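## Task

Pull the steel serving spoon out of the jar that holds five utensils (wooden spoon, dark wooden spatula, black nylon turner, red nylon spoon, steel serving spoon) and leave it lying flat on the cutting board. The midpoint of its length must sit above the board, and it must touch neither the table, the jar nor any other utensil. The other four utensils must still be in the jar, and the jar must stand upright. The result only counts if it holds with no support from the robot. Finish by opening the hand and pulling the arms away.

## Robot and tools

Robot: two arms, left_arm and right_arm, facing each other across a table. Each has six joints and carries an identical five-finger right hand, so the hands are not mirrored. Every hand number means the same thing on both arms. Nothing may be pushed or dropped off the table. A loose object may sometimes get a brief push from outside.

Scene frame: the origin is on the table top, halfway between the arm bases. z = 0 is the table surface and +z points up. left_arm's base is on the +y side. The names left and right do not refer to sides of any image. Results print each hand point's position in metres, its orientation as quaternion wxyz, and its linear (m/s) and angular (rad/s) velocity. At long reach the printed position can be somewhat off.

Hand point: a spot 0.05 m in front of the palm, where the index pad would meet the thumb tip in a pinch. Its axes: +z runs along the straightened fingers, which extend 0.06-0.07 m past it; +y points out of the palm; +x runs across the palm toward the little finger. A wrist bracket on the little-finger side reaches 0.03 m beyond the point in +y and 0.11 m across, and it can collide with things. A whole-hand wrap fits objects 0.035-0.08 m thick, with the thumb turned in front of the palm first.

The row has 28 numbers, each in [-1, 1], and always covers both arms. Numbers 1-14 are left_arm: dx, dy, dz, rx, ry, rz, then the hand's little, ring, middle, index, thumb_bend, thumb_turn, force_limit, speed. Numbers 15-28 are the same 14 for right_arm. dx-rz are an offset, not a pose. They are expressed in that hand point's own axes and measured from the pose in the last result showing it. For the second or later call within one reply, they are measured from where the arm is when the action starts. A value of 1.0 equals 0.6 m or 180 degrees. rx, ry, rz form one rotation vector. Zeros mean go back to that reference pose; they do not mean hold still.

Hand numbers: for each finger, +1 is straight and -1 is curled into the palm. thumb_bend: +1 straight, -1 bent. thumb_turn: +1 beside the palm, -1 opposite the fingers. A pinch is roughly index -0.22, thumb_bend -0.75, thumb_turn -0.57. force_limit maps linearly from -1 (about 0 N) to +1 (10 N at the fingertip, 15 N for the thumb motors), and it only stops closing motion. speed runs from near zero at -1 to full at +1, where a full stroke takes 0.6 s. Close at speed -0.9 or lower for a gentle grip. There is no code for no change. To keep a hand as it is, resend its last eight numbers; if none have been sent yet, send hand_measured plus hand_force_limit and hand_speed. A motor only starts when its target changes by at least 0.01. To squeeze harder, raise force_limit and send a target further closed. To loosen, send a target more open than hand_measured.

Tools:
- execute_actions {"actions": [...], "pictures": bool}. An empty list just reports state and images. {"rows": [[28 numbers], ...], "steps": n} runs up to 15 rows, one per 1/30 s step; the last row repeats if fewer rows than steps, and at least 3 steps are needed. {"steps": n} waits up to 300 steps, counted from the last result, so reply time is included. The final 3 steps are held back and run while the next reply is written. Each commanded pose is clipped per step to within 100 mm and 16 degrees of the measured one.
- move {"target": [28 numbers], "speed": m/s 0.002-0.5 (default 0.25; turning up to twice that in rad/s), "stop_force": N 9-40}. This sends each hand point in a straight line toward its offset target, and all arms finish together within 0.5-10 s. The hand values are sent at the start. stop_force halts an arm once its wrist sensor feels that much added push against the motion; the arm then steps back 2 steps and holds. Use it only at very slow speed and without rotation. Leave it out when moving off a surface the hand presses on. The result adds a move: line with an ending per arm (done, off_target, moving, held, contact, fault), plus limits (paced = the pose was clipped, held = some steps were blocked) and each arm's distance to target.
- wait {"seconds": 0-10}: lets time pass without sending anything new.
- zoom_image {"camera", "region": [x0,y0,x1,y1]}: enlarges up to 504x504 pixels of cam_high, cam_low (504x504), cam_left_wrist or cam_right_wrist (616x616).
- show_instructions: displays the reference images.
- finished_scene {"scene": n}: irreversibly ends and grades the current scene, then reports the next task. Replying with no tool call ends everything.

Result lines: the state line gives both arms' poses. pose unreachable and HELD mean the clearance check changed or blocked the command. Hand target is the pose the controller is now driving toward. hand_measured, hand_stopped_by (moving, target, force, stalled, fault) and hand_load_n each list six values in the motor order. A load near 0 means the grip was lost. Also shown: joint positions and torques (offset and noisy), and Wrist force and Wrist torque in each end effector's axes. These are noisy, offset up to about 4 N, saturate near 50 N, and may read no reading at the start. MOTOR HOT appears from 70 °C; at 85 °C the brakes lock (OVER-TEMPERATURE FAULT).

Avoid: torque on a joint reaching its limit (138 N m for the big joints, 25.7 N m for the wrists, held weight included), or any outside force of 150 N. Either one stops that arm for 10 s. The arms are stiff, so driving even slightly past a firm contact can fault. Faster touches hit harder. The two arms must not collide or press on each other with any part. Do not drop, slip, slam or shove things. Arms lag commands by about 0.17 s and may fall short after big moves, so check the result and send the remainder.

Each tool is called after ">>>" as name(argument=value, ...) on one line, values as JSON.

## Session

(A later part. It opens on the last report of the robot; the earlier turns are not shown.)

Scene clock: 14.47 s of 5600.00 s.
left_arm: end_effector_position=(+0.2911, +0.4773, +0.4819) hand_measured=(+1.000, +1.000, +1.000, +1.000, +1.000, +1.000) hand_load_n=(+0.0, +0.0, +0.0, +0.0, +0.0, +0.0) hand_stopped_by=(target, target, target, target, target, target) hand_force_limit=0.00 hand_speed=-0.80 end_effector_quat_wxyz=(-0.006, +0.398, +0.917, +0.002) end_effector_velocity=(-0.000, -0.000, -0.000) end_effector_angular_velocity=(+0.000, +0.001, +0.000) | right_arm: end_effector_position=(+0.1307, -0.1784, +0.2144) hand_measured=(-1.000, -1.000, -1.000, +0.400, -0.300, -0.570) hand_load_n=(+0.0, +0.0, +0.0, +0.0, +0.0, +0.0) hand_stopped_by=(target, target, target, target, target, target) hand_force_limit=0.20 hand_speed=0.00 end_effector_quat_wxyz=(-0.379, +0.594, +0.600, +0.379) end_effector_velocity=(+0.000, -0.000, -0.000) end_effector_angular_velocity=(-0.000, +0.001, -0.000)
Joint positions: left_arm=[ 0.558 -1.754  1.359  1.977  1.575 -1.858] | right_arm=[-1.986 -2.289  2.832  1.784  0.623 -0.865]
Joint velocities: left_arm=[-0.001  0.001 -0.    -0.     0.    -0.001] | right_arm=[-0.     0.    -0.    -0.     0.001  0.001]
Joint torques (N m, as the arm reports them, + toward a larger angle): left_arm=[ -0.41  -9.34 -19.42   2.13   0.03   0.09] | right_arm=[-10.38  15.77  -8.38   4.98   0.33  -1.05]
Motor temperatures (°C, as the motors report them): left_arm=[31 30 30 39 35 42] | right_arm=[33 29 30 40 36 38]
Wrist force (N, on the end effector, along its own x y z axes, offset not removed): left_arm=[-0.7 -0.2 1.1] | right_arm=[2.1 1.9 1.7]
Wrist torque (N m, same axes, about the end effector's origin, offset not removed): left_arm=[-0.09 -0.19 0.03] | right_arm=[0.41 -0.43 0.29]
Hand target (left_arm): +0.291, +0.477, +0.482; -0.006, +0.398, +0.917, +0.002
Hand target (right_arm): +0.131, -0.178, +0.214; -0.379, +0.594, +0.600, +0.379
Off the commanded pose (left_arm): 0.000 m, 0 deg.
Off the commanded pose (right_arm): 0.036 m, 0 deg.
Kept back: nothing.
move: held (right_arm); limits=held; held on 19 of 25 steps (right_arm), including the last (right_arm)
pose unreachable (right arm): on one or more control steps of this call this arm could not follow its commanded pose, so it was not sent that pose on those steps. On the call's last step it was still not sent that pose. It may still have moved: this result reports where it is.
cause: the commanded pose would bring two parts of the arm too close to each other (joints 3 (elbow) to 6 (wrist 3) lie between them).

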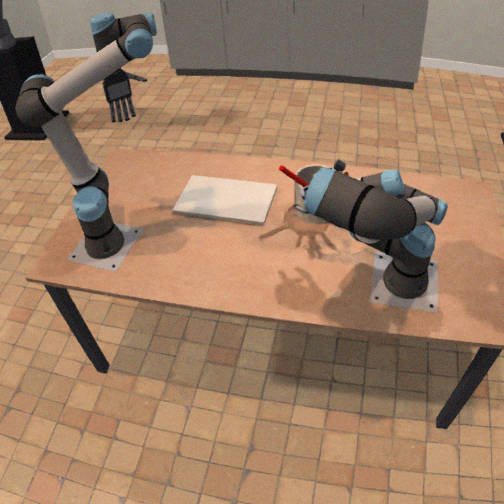

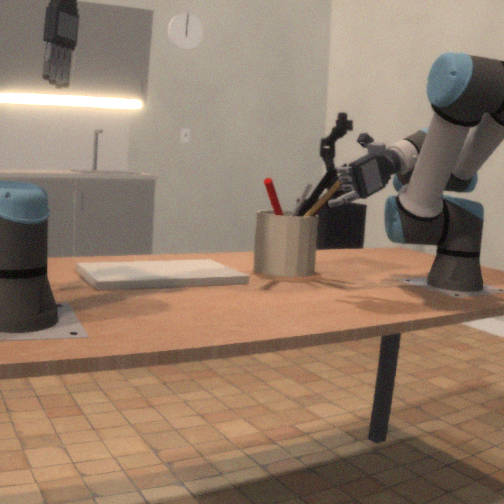

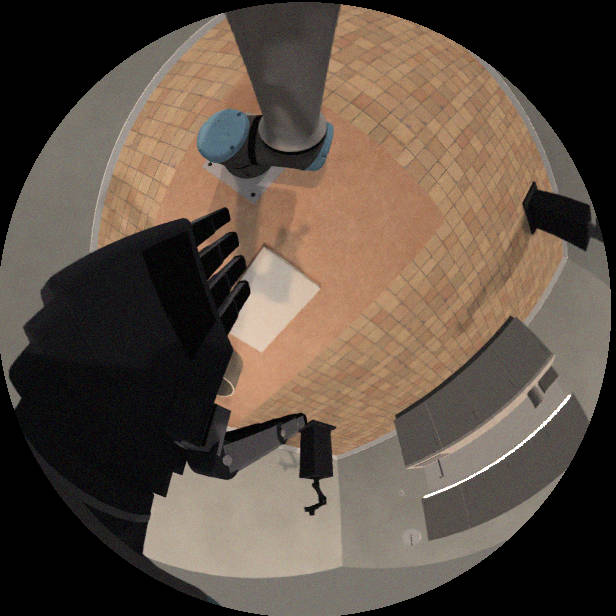

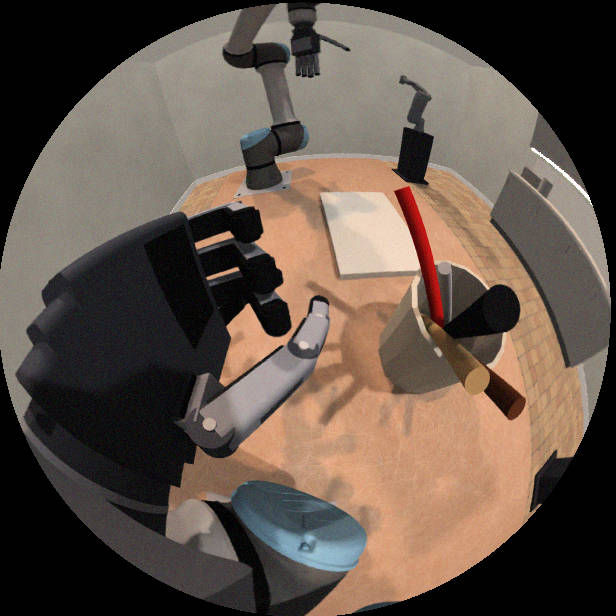

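>>> move(target=[0,0,0,0,0,0,1,1,1,1,1,1,0,-0.8,0.23,-0.02,0.04,0,0,0,-1,-1,-1,0.4,-0.3,-0.57,0.2,0], speed=0.15)

>>> move(target=[0,0,0,0,0,0,1,1,1,1,1,1,0,-0.8,0,0,0,0.68,0.078,0.147,-1,-1,-1,0.4,-0.3,-0.57,0.2,0], speed=0.3)

Scene clock: 17.70 s of 5600.00 s.
left_arm: end_effector_position=(+0.2911, +0.4773, +0.4819) hand_measured=(+1.000, +1.000, +1.000, +1.000, +1.000, +1.000) hand_load_n=(+0.0, +0.0, +0.0, +0.0, +0.0, +0.0) hand_stopped_by=(target, target, target, target, target, target) hand_force_limit=0.00 hand_speed=-0.80 end_effector_quat_wxyz=(-0.006, +0.398, +0.917, +0.002) end_effector_velocity=(-0.000, +0.001, -0.000) end_effector_angular_velocity=(+0.002, +0.001, +0.001) | right_arm: end_effector_position=(+0.1082, -0.1455, +0.3288) hand_measured=(-1.000, -1.000, -1.000, +0.400, -0.300, -0.570) hand_load_n=(+0.0, +0.0, +0.0, +0.0, +0.0, +0.0) hand_stopped_by=(target, target, target, target, target, target) hand_force_limit=0.20 hand_speed=0.00 end_effector_quat_wxyz=(-0.415, +0.540, +0.559, +0.473) end_effector_velocity=(-0.001, +0.002, +0.004) end_effector_angular_velocity=(-0.015, -0.004, -0.019)
Joint positions: left_arm=[ 0.558 -1.754  1.359  1.977  1.575 -1.858] | right_arm=[-1.841 -2.581  2.732  2.298  0.333 -0.989]
Joint velocities: left_arm=[ 0.001 -0.     0.001  0.001 -0.     0.   ] | right_arm=[-0.083 -0.144  0.005  0.22   0.058 -0.095]
Joint torques (N m, as the arm reports them, + toward a larger angle): left_arm=[ -0.82  -9.55 -19.54   2.13   0.14   0.19] | right_arm=[-14.93   4.29  -9.95   5.34   1.14  -2.78]
Motor temperatures (°C, as the motors report them): left_arm=[31 30 30 39 35 42] | right_arm=[33 29 30 40 36 38]
Wrist force (N, on the end effector, along its own x y z axes, offset not removed): left_arm=[-0.1 -0.6 2.7] | right_arm=[0.9 1.0 1.7]
Wrist torque (N m, same axes, about the end effector's origin, offset not removed): left_arm=[-0.22 -0.29 0.04] | right_arm=[0.20 -0.30 0.00]
Hand target (left_arm): +0.291, +0.477, +0.482; -0.006, +0.398, +0.917, +0.002
Hand target (right_arm): +0.108, -0.145, +0.329; -0.413, +0.541, +0.559, +0.473
Off the commanded pose (left_arm): 0.000 m, 0 deg.
Off the commanded pose (right_arm): 0.048 m, 14 deg.
Kept back: nothing.
move: off_target (right_arm); limits=paced

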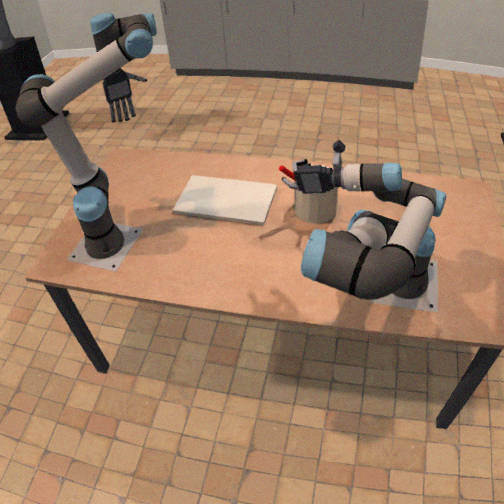

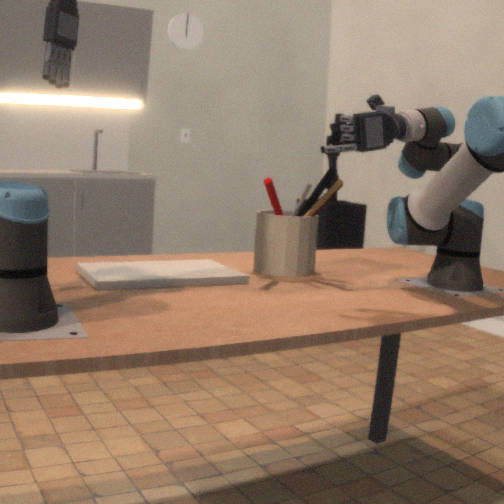

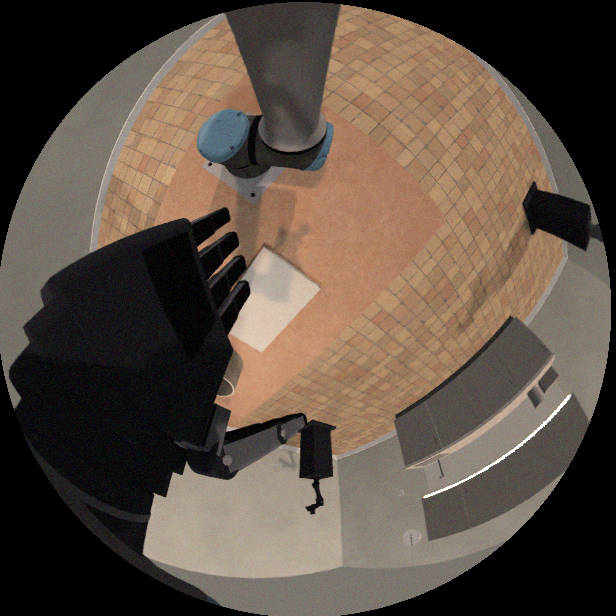

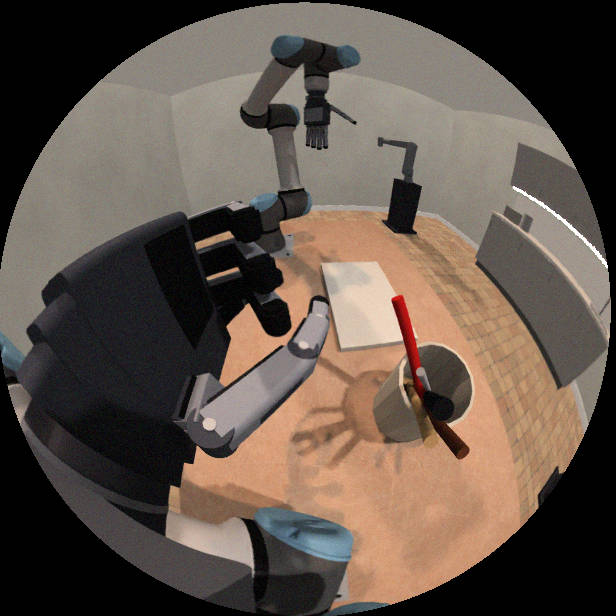

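Scene clock: 35.60 s of 5600.00 s.
left_arm: end_effector_position=(+0.2911, +0.4773, +0.4819) hand_measured=(+1.000, +1.000, +1.000, +1.000, +1.000, +1.000) hand_load_n=(+0.0, +0.0, +0.0, +0.0, +0.0, +0.0) hand_stopped_by=(target, target, target, target, target, target) hand_force_limit=0.00 hand_speed=-0.80 end_effector_quat_wxyz=(-0.006, +0.398, +0.917, +0.002) end_effector_velocity=(-0.000, +0.000, +0.000) end_effector_angular_velocity=(-0.001, -0.000, -0.000) | right_arm: end_effector_position=(+0.1089, -0.1458, +0.3287) hand_measured=(-1.000, -1.000, -1.000, +0.400, -0.300, -0.570) hand_load_n=(+0.0, +0.0, +0.0, +0.0, +0.0, +0.0) hand_stopped_by=(target, target, target, target, target, target) hand_force_limit=0.20 hand_speed=0.00 end_effector_quat_wxyz=(+0.795, -0.157, -0.584, +0.046) end_effector_velocity=(+0.000, -0.000, +0.000) end_effector_angular_velocity=(-0.000, +0.000, +0.000)
Joint positions: left_arm=[ 0.558 -1.754  1.359  1.977  1.575 -1.858] | right_arm=[-1.144 -1.158  2.2    2.426  1.    -1.431]
Joint velocities: left_arm=[-0.    -0.001 -0.001  0.     0.     0.   ] | right_arm=[-0.     0.    -0.     0.     0.001  0.   ]
Joint torques (N m, as the arm reports them, + toward a larger angle): left_arm=[ -0.61  -9.31 -19.76   2.24   0.14   0.16] | right_arm=[ -0.22 -25.56 -11.95   0.53   0.35   0.05]
Motor temperatures (°C, as the motors report them): left_arm=[31 30 30 39 35 42] | right_arm=[33 29 30 40 36 38]
Wrist force (N, on the end effector, along its own x y z axes, offset not removed): left_arm=[0.2 -0.6 0.3] | right_arm=[1.2 0.7 1.4]
Wrist torque (N m, same axes, about the end effector's origin, offset not removed): left_arm=[-0.06 -0.25 0.10] | right_arm=[0.19 -0.31 -0.05]
Hand target (left_arm): +0.291, +0.477, +0.482; -0.006, +0.398, +0.917, +0.002
Hand target (right_arm): +0.109, -0.146, +0.329; +0.795, -0.157, -0.584, +0.046
Off the commanded pose (left_arm): 0.000 m, 0 deg.
Off the commanded pose (right_arm): 0.001 m, 38 deg.
FORCE FAULT: contact force on the right arm reached its limit, and that arm stopped for 10 seconds. The contact can be on any part of that arm, not only on its tool. That arm's remaining commands of this call were not run. That arm holds still and accepts commands again. Move the arm away from the contact; if what it grips holds it there, let go first. Pushing or pulling that hard again can fault the arm again.
Kept back: nothing.
move: fault (right_arm); limits=paced

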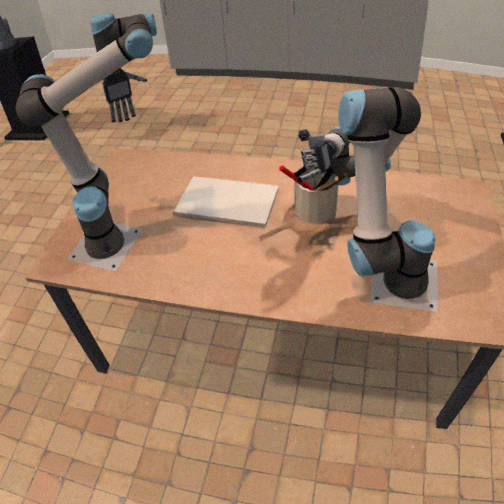

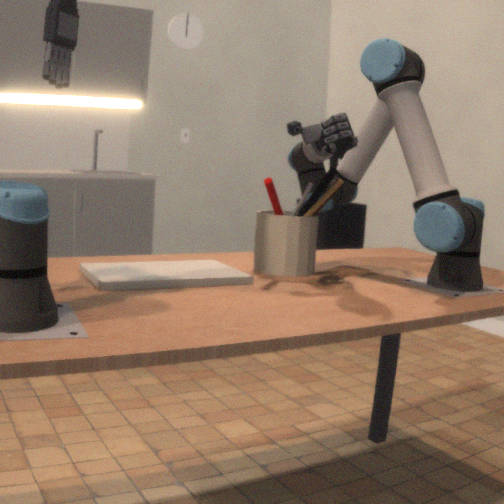

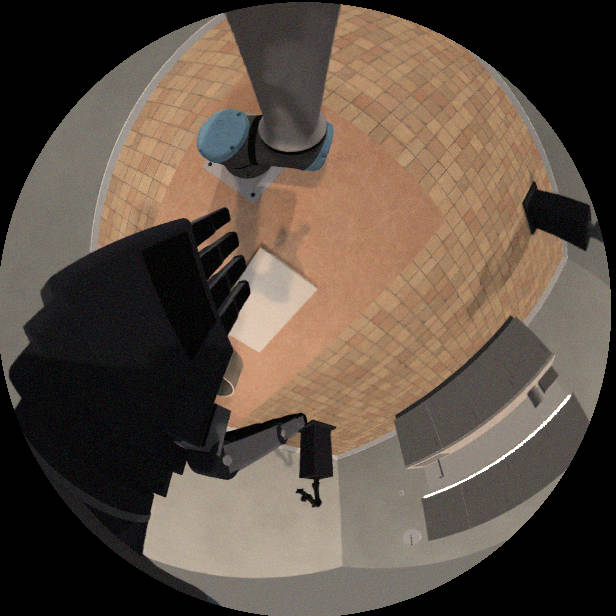

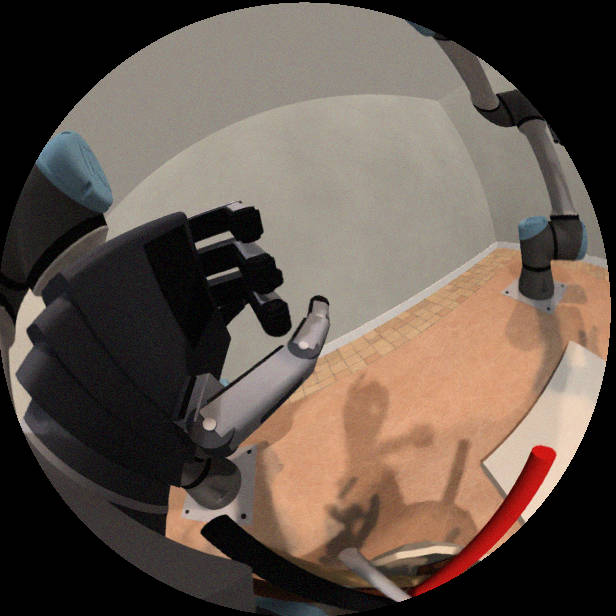

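>>> move(target=[0,0,0,0,0,0,1,1,1,1,1,1,0,-0.8,0.15,-0.03,0.04,0,0,0,-1,-1,-1,0.4,-0.3,-0.57,0.2,0], speed=0.08)

Scene clock: 37.57 s of 5600.00 s.
left_arm: end_effector_position=(+0.2911, +0.4773, +0.4819) hand_measured=(+1.000, +1.000, +1.000, +1.000, +1.000, +1.000) hand_load_n=(+0.0, +0.0, +0.0, +0.0, +0.0, +0.0) hand_stopped_by=(target, target, target, target, target, target) hand_force_limit=0.00 hand_speed=-0.80 end_effector_quat_wxyz=(-0.006, +0.398, +0.917, +0.002) end_effector_velocity=(+0.000, -0.000, -0.000) end_effector_angular_velocity=(+0.001, -0.000, -0.001) | right_arm: end_effector_position=(+0.1126, -0.1352, +0.4224) hand_measured=(-1.000, -1.000, -1.000, +0.400, -0.300, -0.570) hand_load_n=(+0.0, +0.0, +0.0, +0.0, +0.0, +0.0) hand_stopped_by=(target, target, target, target, target, target) hand_force_limit=0.20 hand_speed=0.00 end_effector_quat_wxyz=(+0.795, -0.157, -0.584, +0.046) end_effector_velocity=(-0.000, -0.000, +0.003) end_effector_angular_velocity=(+0.001, +0.001, +0.003)
Joint positions: left_arm=[ 0.558 -1.754  1.359  1.977  1.575 -1.858] | right_arm=[-1.124 -1.349  2.108  2.713  0.98  -1.439]
Joint velocities: left_arm=[-0.001  0.001 -0.     0.    -0.001  0.   ] | right_arm=[ 0.001 -0.004 -0.004  0.008  0.002 -0.   ]
Joint torques (N m, as the arm reports them, + toward a larger angle): left_arm=[ -0.15  -9.58 -20.07   2.22   0.05   0.17] | right_arm=[ 12.56 -32.98 -24.49   3.34  -1.46  -2.25]
Motor temperatures (°C, as the motors report them): left_arm=[31 30 30 39 35 42] | right_arm=[33 29 30 40 36 38]
Wrist force (N, on the end effector, along its own x y z axes, offset not removed): left_arm=[-0.3 -1.5 1.0] | right_arm=[-0.9 2.4 3.1]
Wrist torque (N m, same axes, about the end effector's origin, offset not removed): left_arm=[-0.23 -0.18 0.04] | right_arm=[0.31 -0.15 -0.05]
Hand target (left_arm): +0.291, +0.477, +0.482; -0.006, +0.398, +0.917, +0.002
Hand target (right_arm): +0.113, -0.135, +0.423; +0.795, -0.157, -0.584, +0.046
Off the commanded pose (left_arm): 0.000 m, 0 deg.
Off the commanded pose (right_arm): 0.000 m, 0 deg.
Kept back: nothing.
move: done

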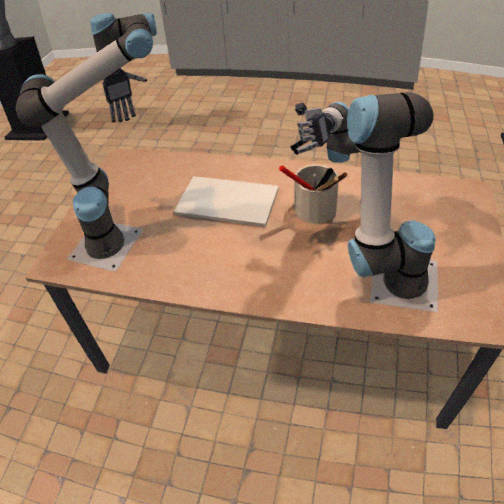

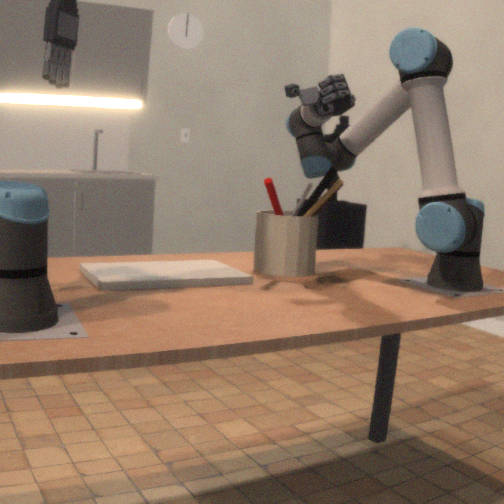

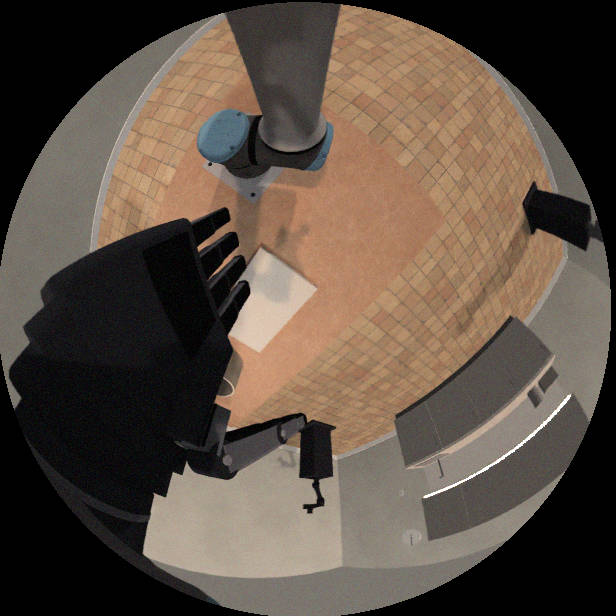

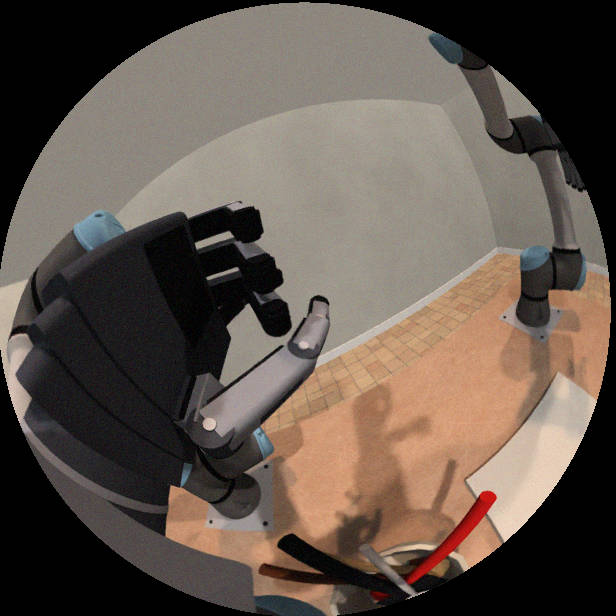

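>>> move(target=[0,0,0,0,0,0,1,1,1,1,1,1,0,-0.8,0,0,0,0,-0.59,0,-1,-1,-1,0.4,-0.3,-0.57,0.2,0], speed=0.2)

Scene clock: 43.20 s of 5600.00 s.
left_arm: end_effector_position=(+0.2911, +0.4773, +0.4819) hand_measured=(+1.000, +1.000, +1.000, +1.000, +1.000, +1.000) hand_load_n=(+0.0, +0.0, +0.0, +0.0, +0.0, +0.0) hand_stopped_by=(target, target, target, target, target, target) hand_force_limit=0.00 hand_speed=-0.80 end_effector_quat_wxyz=(-0.006, +0.398, +0.917, +0.002) end_effector_velocity=(-0.000, -0.000, +0.000) end_effector_angular_velocity=(-0.001, -0.000, -0.001) | right_arm: end_effector_position=(+0.1136, -0.1348, +0.4225) hand_measured=(-1.000, -1.000, -1.000, +0.400, -0.300, -0.570) hand_load_n=(+0.0, +0.0, +0.0, +0.0, +0.0, +0.0) hand_stopped_by=(target, target, target, target, target, target) hand_force_limit=0.20 hand_speed=0.00 end_effector_quat_wxyz=(-0.011, +0.060, +0.986, -0.153) end_effector_velocity=(-0.001, -0.000, -0.000) end_effector_angular_velocity=(-0.004, -0.015, +0.006)
Joint positions: left_arm=[ 0.558 -1.754  1.359  1.977  1.575 -1.858] | right_arm=[-0.436 -1.336  1.144  2.054  1.672 -0.337]
Joint velocities: left_arm=[-0.001 -0.001  0.    -0.    -0.     0.   ] | right_arm=[ 0.012  0.     0.002 -0.004  0.013  0.01 ]
Joint torques (N m, as the arm reports them, + toward a larger angle): left_arm=[ -0.41  -9.17 -19.73   2.31   0.1    0.13] | right_arm=[ 12.64 -35.22  -7.74   0.73   2.36   1.94]
Motor temperatures (°C, as the motors report them): left_arm=[31 30 30 39 35 42] | right_arm=[33 29 30 40 36 38]
Wrist force (N, on the end effector, along its own x y z axes, offset not removed): left_arm=[0.2 -1.3 -0.5] | right_arm=[0.9 2.5 2.5]
Wrist torque (N m, same axes, about the end effector's origin, offset not removed): left_arm=[-0.14 -0.22 0.03] | right_arm=[0.45 -0.49 0.12]
Hand target (left_arm): +0.291, +0.477, +0.482; -0.006, +0.398, +0.917, +0.002
Hand target (right_arm): +0.114, -0.135, +0.422; -0.010, +0.060, +0.986, -0.153
Off the commanded pose (left_arm): 0.000 m, 0 deg.
Off the commanded pose (right_arm): 0.001 m, 0 deg.
Kept back: nothing.
move: done

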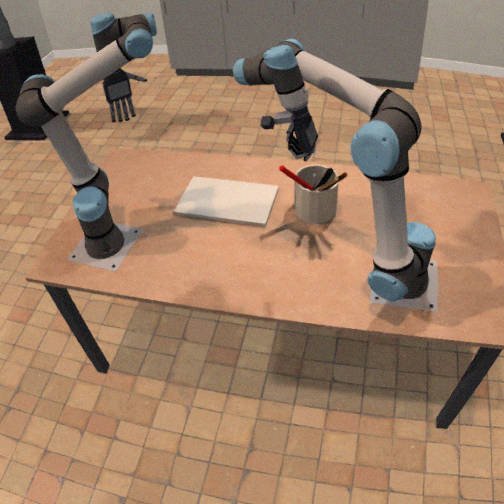

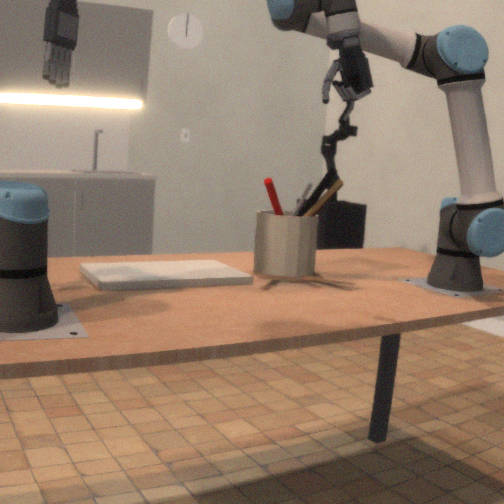

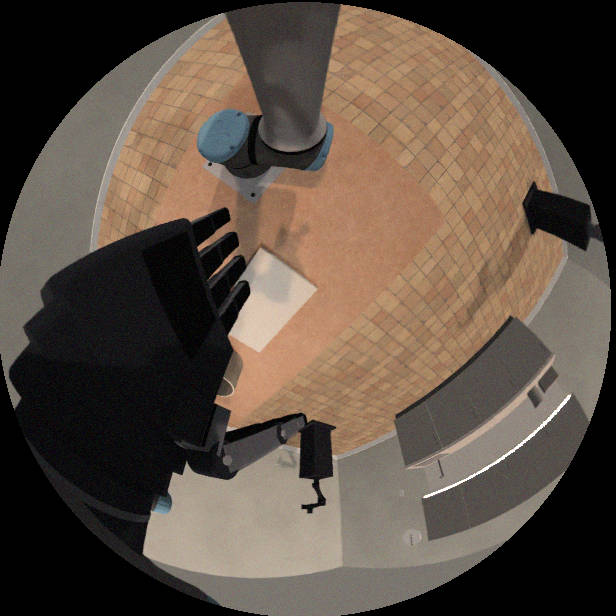

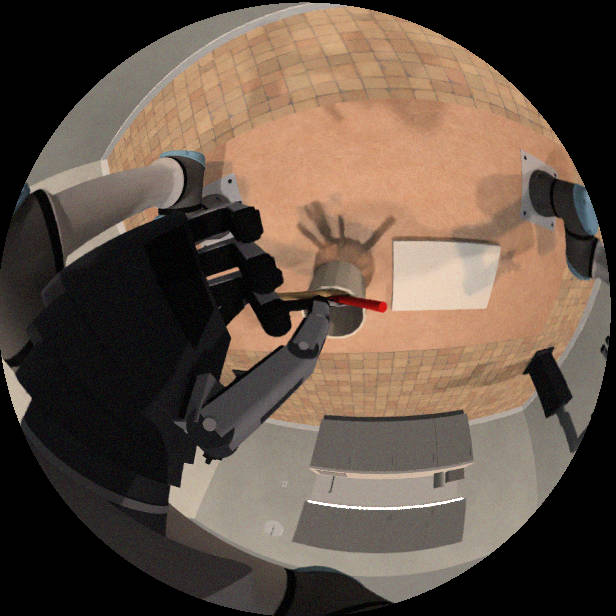

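>>> move(target=[0,0,0,0,0,0,1,1,1,1,1,1,0,-0.8,0,0,0,-0.337,0.361,0.366,-1,-1,-1,0.4,-0.3,-0.57,0.2,0], speed=0.2)

Scene clock: 49.00 s of 5600.00 s.
left_arm: end_effector_position=(+0.2911, +0.4773, +0.4819) hand_measured=(+1.000, +1.000, +1.000, +1.000, +1.000, +1.000) hand_load_n=(+0.0, +0.0, +0.0, +0.0, +0.0, +0.0) hand_stopped_by=(target, target, target, target, target, target) hand_force_limit=0.00 hand_speed=-0.80 end_effector_quat_wxyz=(-0.006, +0.398, +0.917, +0.002) end_effector_velocity=(-0.000, -0.000, +0.000) end_effector_angular_velocity=(-0.000, -0.000, -0.001) | right_arm: end_effector_position=(+0.1135, -0.1348, +0.4222) hand_measured=(-1.000, -1.000, -1.000, +0.400, -0.300, -0.570) hand_load_n=(+0.0, +0.0, +0.0, +0.0, +0.0, +0.0) hand_stopped_by=(target, target, target, target, target, target) hand_force_limit=0.20 hand_speed=0.00 end_effector_quat_wxyz=(-0.382, +0.596, +0.595, +0.380) end_effector_velocity=(+0.000, +0.000, -0.000) end_effector_angular_velocity=(-0.000, -0.004, -0.020)
Joint positions: left_arm=[ 0.558 -1.754  1.359  1.977  1.575 -1.858] | right_arm=[-0.999 -2.073  1.831  0.98   0.673  0.956]
Joint velocities: left_arm=[-0.001  0.    -0.     0.     0.    -0.   ] | right_arm=[ 0.033 -0.004 -0.005 -0.036  0.041  0.053]
Joint torques (N m, as the arm reports them, + toward a larger angle): left_arm=[ -0.42  -9.4  -20.26   2.22   0.14   0.19] | right_arm=[ 15.09  -8.43 -31.06  -1.12   0.97   1.96]
Motor temperatures (°C, as the motors report them): left_arm=[31 30 30 39 35 42] | right_arm=[33 29 30 40 36 38]
Wrist force (N, on the end effector, along its own x y z axes, offset not removed): left_arm=[-0.5 -2.6 0.4] | right_arm=[2.0 2.2 2.3]
Wrist torque (N m, same axes, about the end effector's origin, offset not removed): left_arm=[-0.39 -0.11 0.05] | right_arm=[0.18 -0.47 0.22]
Hand target (left_arm): +0.291, +0.477, +0.482; -0.006, +0.398, +0.917, +0.002
Hand target (right_arm): +0.113, -0.135, +0.422; -0.382, +0.596, +0.595, +0.381
Off the commanded pose (left_arm): 0.000 m, 0 deg.
Off the commanded pose (right_arm): 0.000 m, 0 deg.
Kept back: nothing.
move: done

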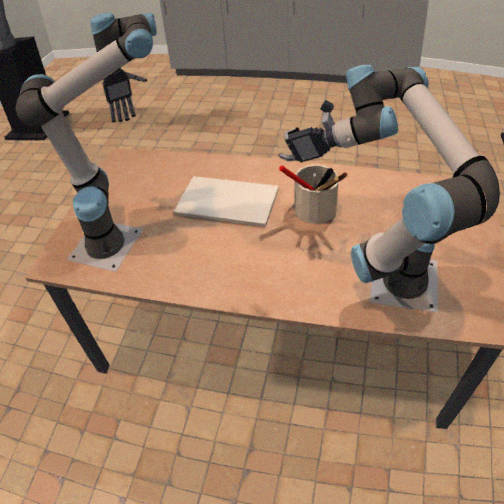

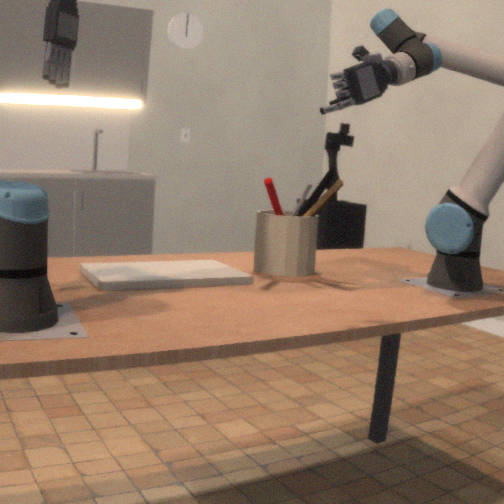

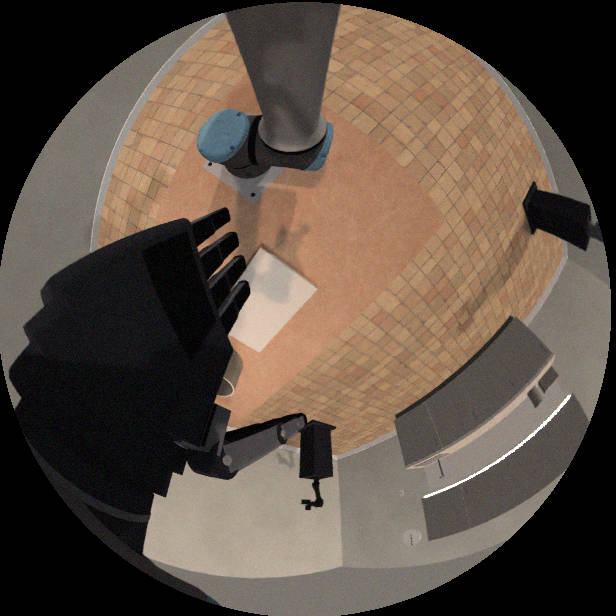

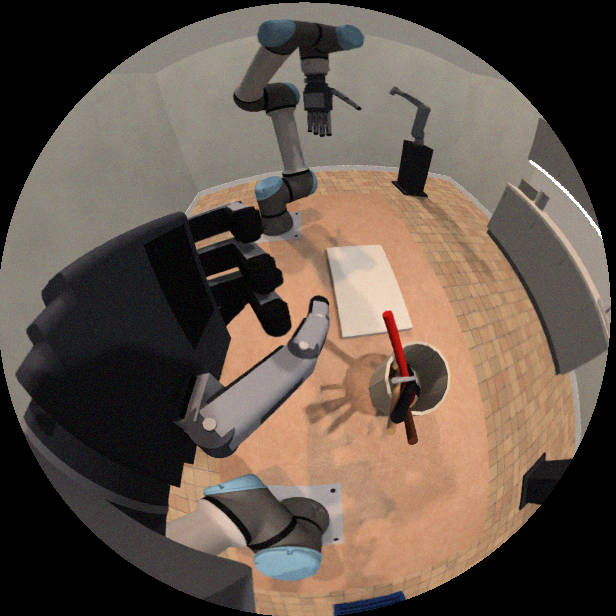

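>>> move(target=[0,0,0,0,0,0,1,1,1,1,1,1,0,-0.8,-0.345,0.028,0.077,0,0,0,-1,-1,-1,0.4,-0.3,-0.57,0.2,0], speed=0.12)

>>> move(target=[0,0,0,0,0,0,1,1,1,1,1,1,0,-0.8,0,0.06,0,0,0,0,-1,-1,-1,0.4,-0.3,-0.57,0.2,0], speed=0.05)

>>> zoom_image(camera="cam_low", region=[220,100,420,300])

>>> zoom_image(camera="cam_high", region=[230,100,430,300])

Scene clock: 51.73 s of 5600.00 s.
left_arm: end_effector_position=(+0.2911, +0.4773, +0.4819) hand_measured=(+1.000, +1.000, +1.000, +1.000, +1.000, +1.000) hand_load_n=(+0.0, +0.0, +0.0, +0.0, +0.0, +0.0) hand_stopped_by=(target, target, target, target, target, target) hand_force_limit=0.00 hand_speed=-0.80 end_effector_quat_wxyz=(-0.006, +0.398, +0.917, +0.002) end_effector_velocity=(-0.000, +0.000, -0.000) end_effector_angular_velocity=(-0.001, +0.001, +0.001) | right_arm: end_effector_position=(+0.1295, -0.1778, +0.2149) hand_measured=(-1.000, -1.000, -1.000, +0.400, -0.300, -0.570) hand_load_n=(+0.0, +0.0, +0.0, +0.0, +0.0, +0.0) hand_stopped_by=(target, target, target, target, target, target) hand_force_limit=0.20 hand_speed=0.00 end_effector_quat_wxyz=(-0.371, +0.607, +0.595, +0.375) end_effector_velocity=(+0.001, -0.001, -0.002) end_effector_angular_velocity=(+0.022, +0.008, +0.028)
Joint positions: left_arm=[ 0.558 -1.754  1.359  1.977  1.575 -1.858] | right_arm=[-1.566 -2.104  2.575  1.132  0.46  -0.032]
Joint velocities: left_arm=[ 0.    -0.     0.     0.     0.002 -0.   ] | right_arm=[-0.151  0.034  0.11   0.227 -0.016 -0.404]
Joint torques (N m, as the arm reports them, + toward a larger angle): left_arm=[ -0.51  -9.18 -19.89   2.2    0.08   0.24] | right_arm=[-13.28  19.24  -4.66   5.51  -3.34  -4.17]
Motor temperatures (°C, as the motors report them): left_arm=[31 30 30 39 35 42] | right_arm=[33 29 30 40 36 38]
Wrist force (N, on the end effector, along its own x y z axes, offset not removed): left_arm=[0.4 0.6 1.0] | right_arm=[0.5 2.2 3.1]
Wrist torque (N m, same axes, about the end effector's origin, offset not removed): left_arm=[0.00 -0.35 0.09] | right_arm=[0.34 -0.35 0.03]
Hand target (left_arm): +0.291, +0.477, +0.482; -0.006, +0.398, +0.917, +0.002
Hand target (right_arm): +0.130, -0.178, +0.215; -0.373, +0.604, +0.596, +0.376
Off the commanded pose (left_arm): 0.000 m, 0 deg.
Off the commanded pose (right_arm): 0.002 m, 2 deg.
Kept back: nothing.
move: done

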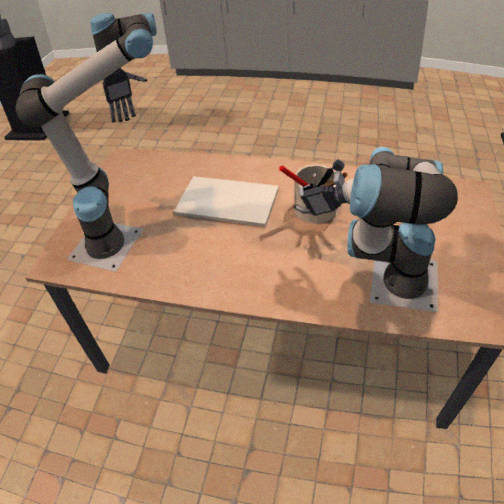

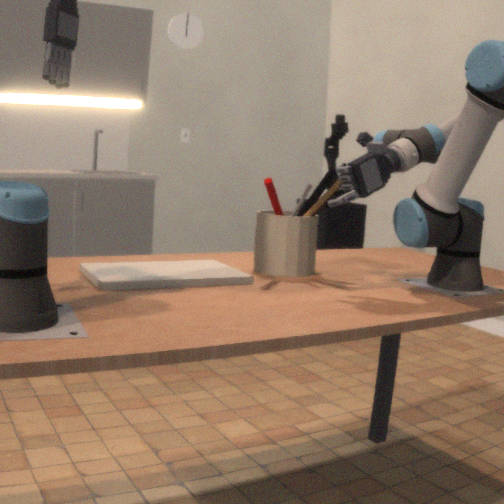

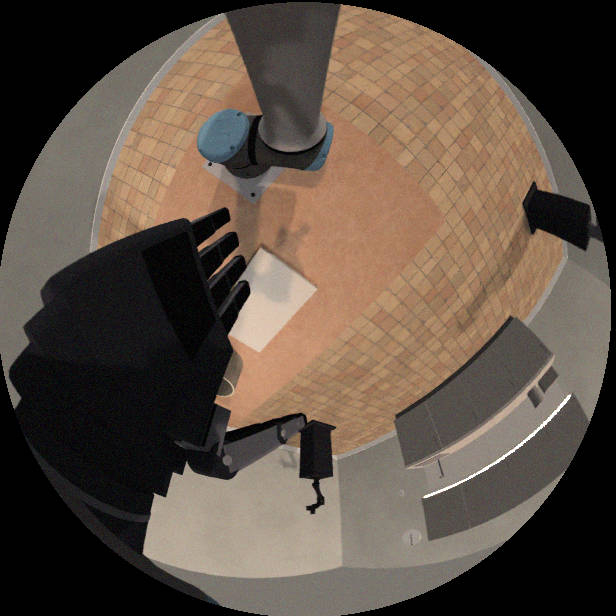

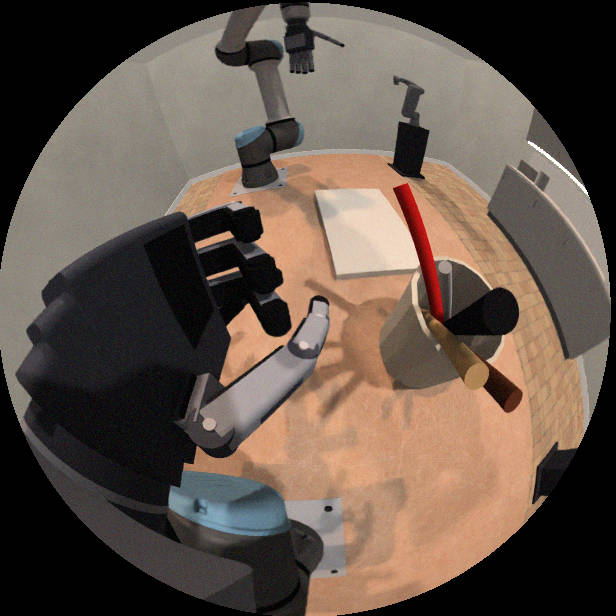

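Scene clock: 52.93 s of 5600.00 s.
left_arm: end_effector_position=(+0.2911, +0.4773, +0.4819) hand_measured=(+1.000, +1.000, +1.000, +1.000, +1.000, +1.000) hand_load_n=(+0.0, +0.0, +0.0, +0.0, +0.0, +0.0) hand_stopped_by=(target, target, target, target, target, target) hand_force_limit=0.00 hand_speed=-0.80 end_effector_quat_wxyz=(-0.006, +0.398, +0.917, +0.002) end_effector_velocity=(+0.000, -0.000, -0.000) end_effector_angular_velocity=(+0.000, +0.001, +0.001) | right_arm: end_effector_position=(+0.1652, -0.1786, +0.2150) hand_measured=(-1.000, -1.000, -1.000, +0.400, -0.300, -0.570) hand_load_n=(+0.0, +0.0, +0.0, +0.0, +0.0, +0.0) hand_stopped_by=(target, target, target, target, target, target) hand_force_limit=0.20 hand_speed=0.00 end_effector_quat_wxyz=(-0.371, +0.606, +0.595, +0.376) end_effector_velocity=(+0.002, +0.001, -0.000) end_effector_angular_velocity=(-0.002, +0.001, -0.000)
Joint positions: left_arm=[ 0.558 -1.754  1.359  1.977  1.575 -1.858] | right_arm=[-1.564 -1.973  2.517  1.056  0.459 -0.029]
Joint velocities: left_arm=[ 0.001  0.001 -0.    -0.     0.001  0.   ] | right_arm=[ 0.025  0.009 -0.02  -0.039  0.002  0.058]
Joint torques (N m, as the arm reports them, + toward a larger angle): left_arm=[ -0.36  -9.83 -19.95   2.18   0.04   0.21] | right_arm=[ 12.39  12.89 -29.48  -0.12   0.23   2.56]
Motor temperatures (°C, as the motors report them): left_arm=[31 30 30 39 35 42] | right_arm=[33 29 30 40 36 38]
Wrist force (N, on the end effector, along its own x y z axes, offset not removed): left_arm=[0.0 -0.4 -0.2] | right_arm=[1.8 2.6 0.5]
Wrist torque (N m, same axes, about the end effector's origin, offset not removed): left_arm=[-0.02 -0.20 0.06] | right_arm=[0.52 -0.47 0.20]
Hand target (left_arm): +0.291, +0.477, +0.482; -0.006, +0.398, +0.917, +0.002
Hand target (right_arm): +0.165, -0.178, +0.215; -0.371, +0.606, +0.595, +0.375
Off the commanded pose (left_arm): 0.000 m, 0 deg.
Off the commanded pose (right_arm): 0.000 m, 0 deg.
Kept back: nothing.
move: done

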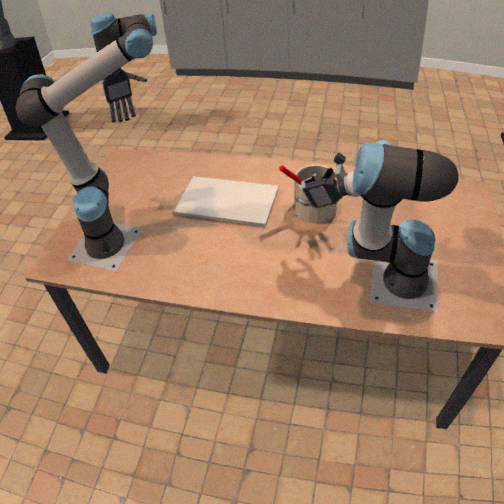

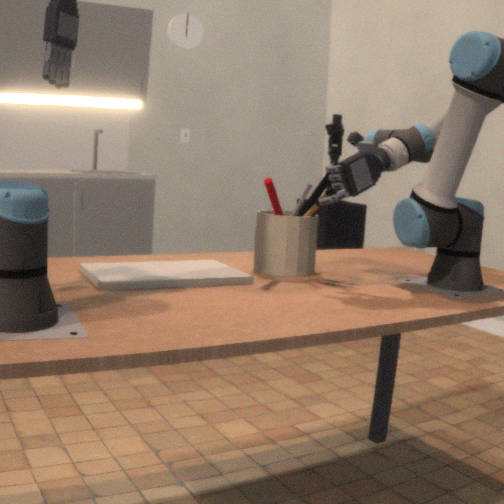

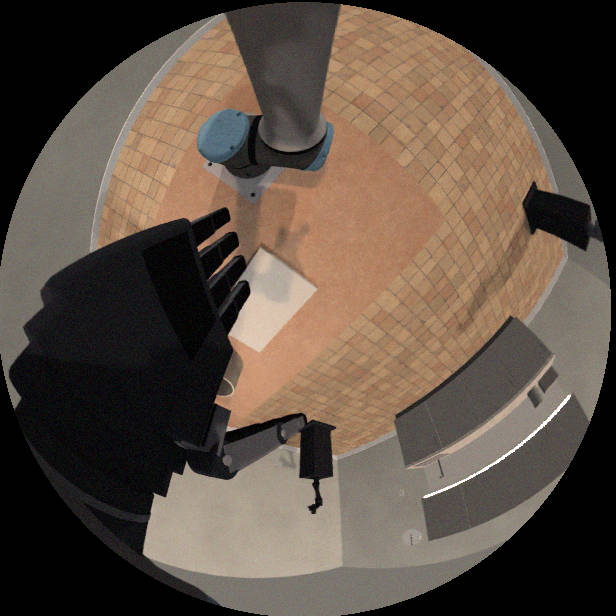

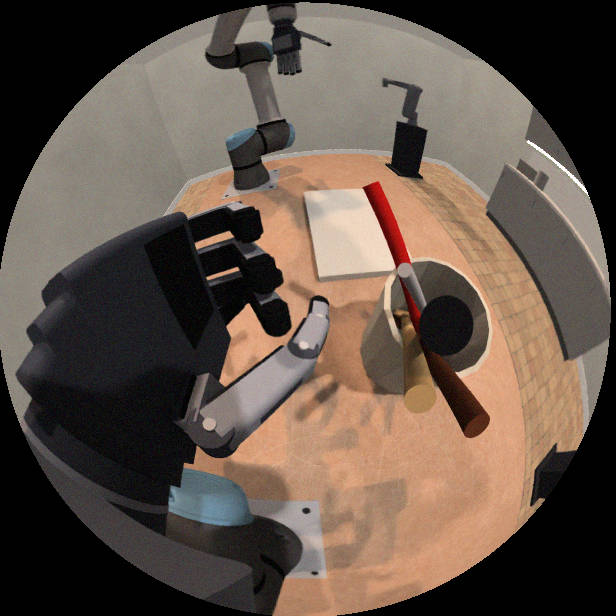

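Region (220, 100, 420, 300) of cam_low's 504x504 image, scaled by 2.520, with more detail than that image has.

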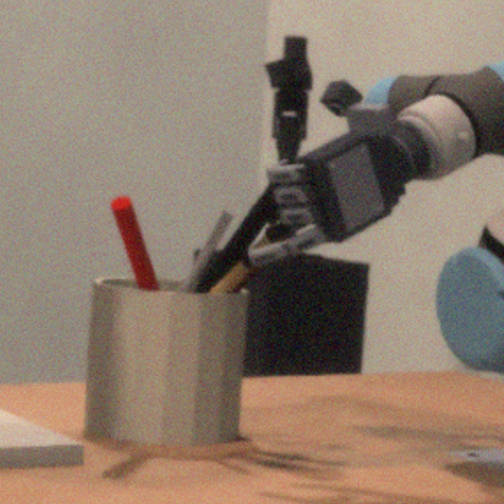

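Region (230, 100, 430, 300) of cam_high's 504x504 image, scaled by 2.520, with more detail than that image has.

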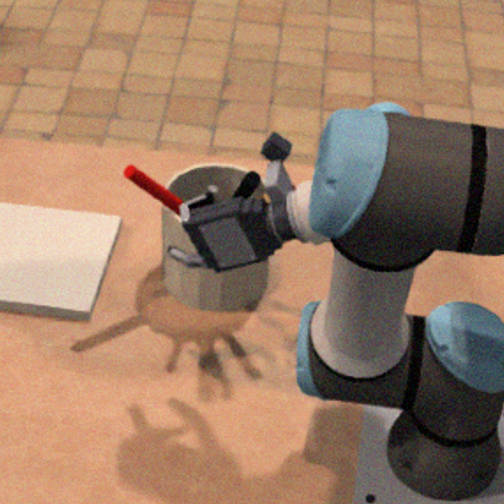

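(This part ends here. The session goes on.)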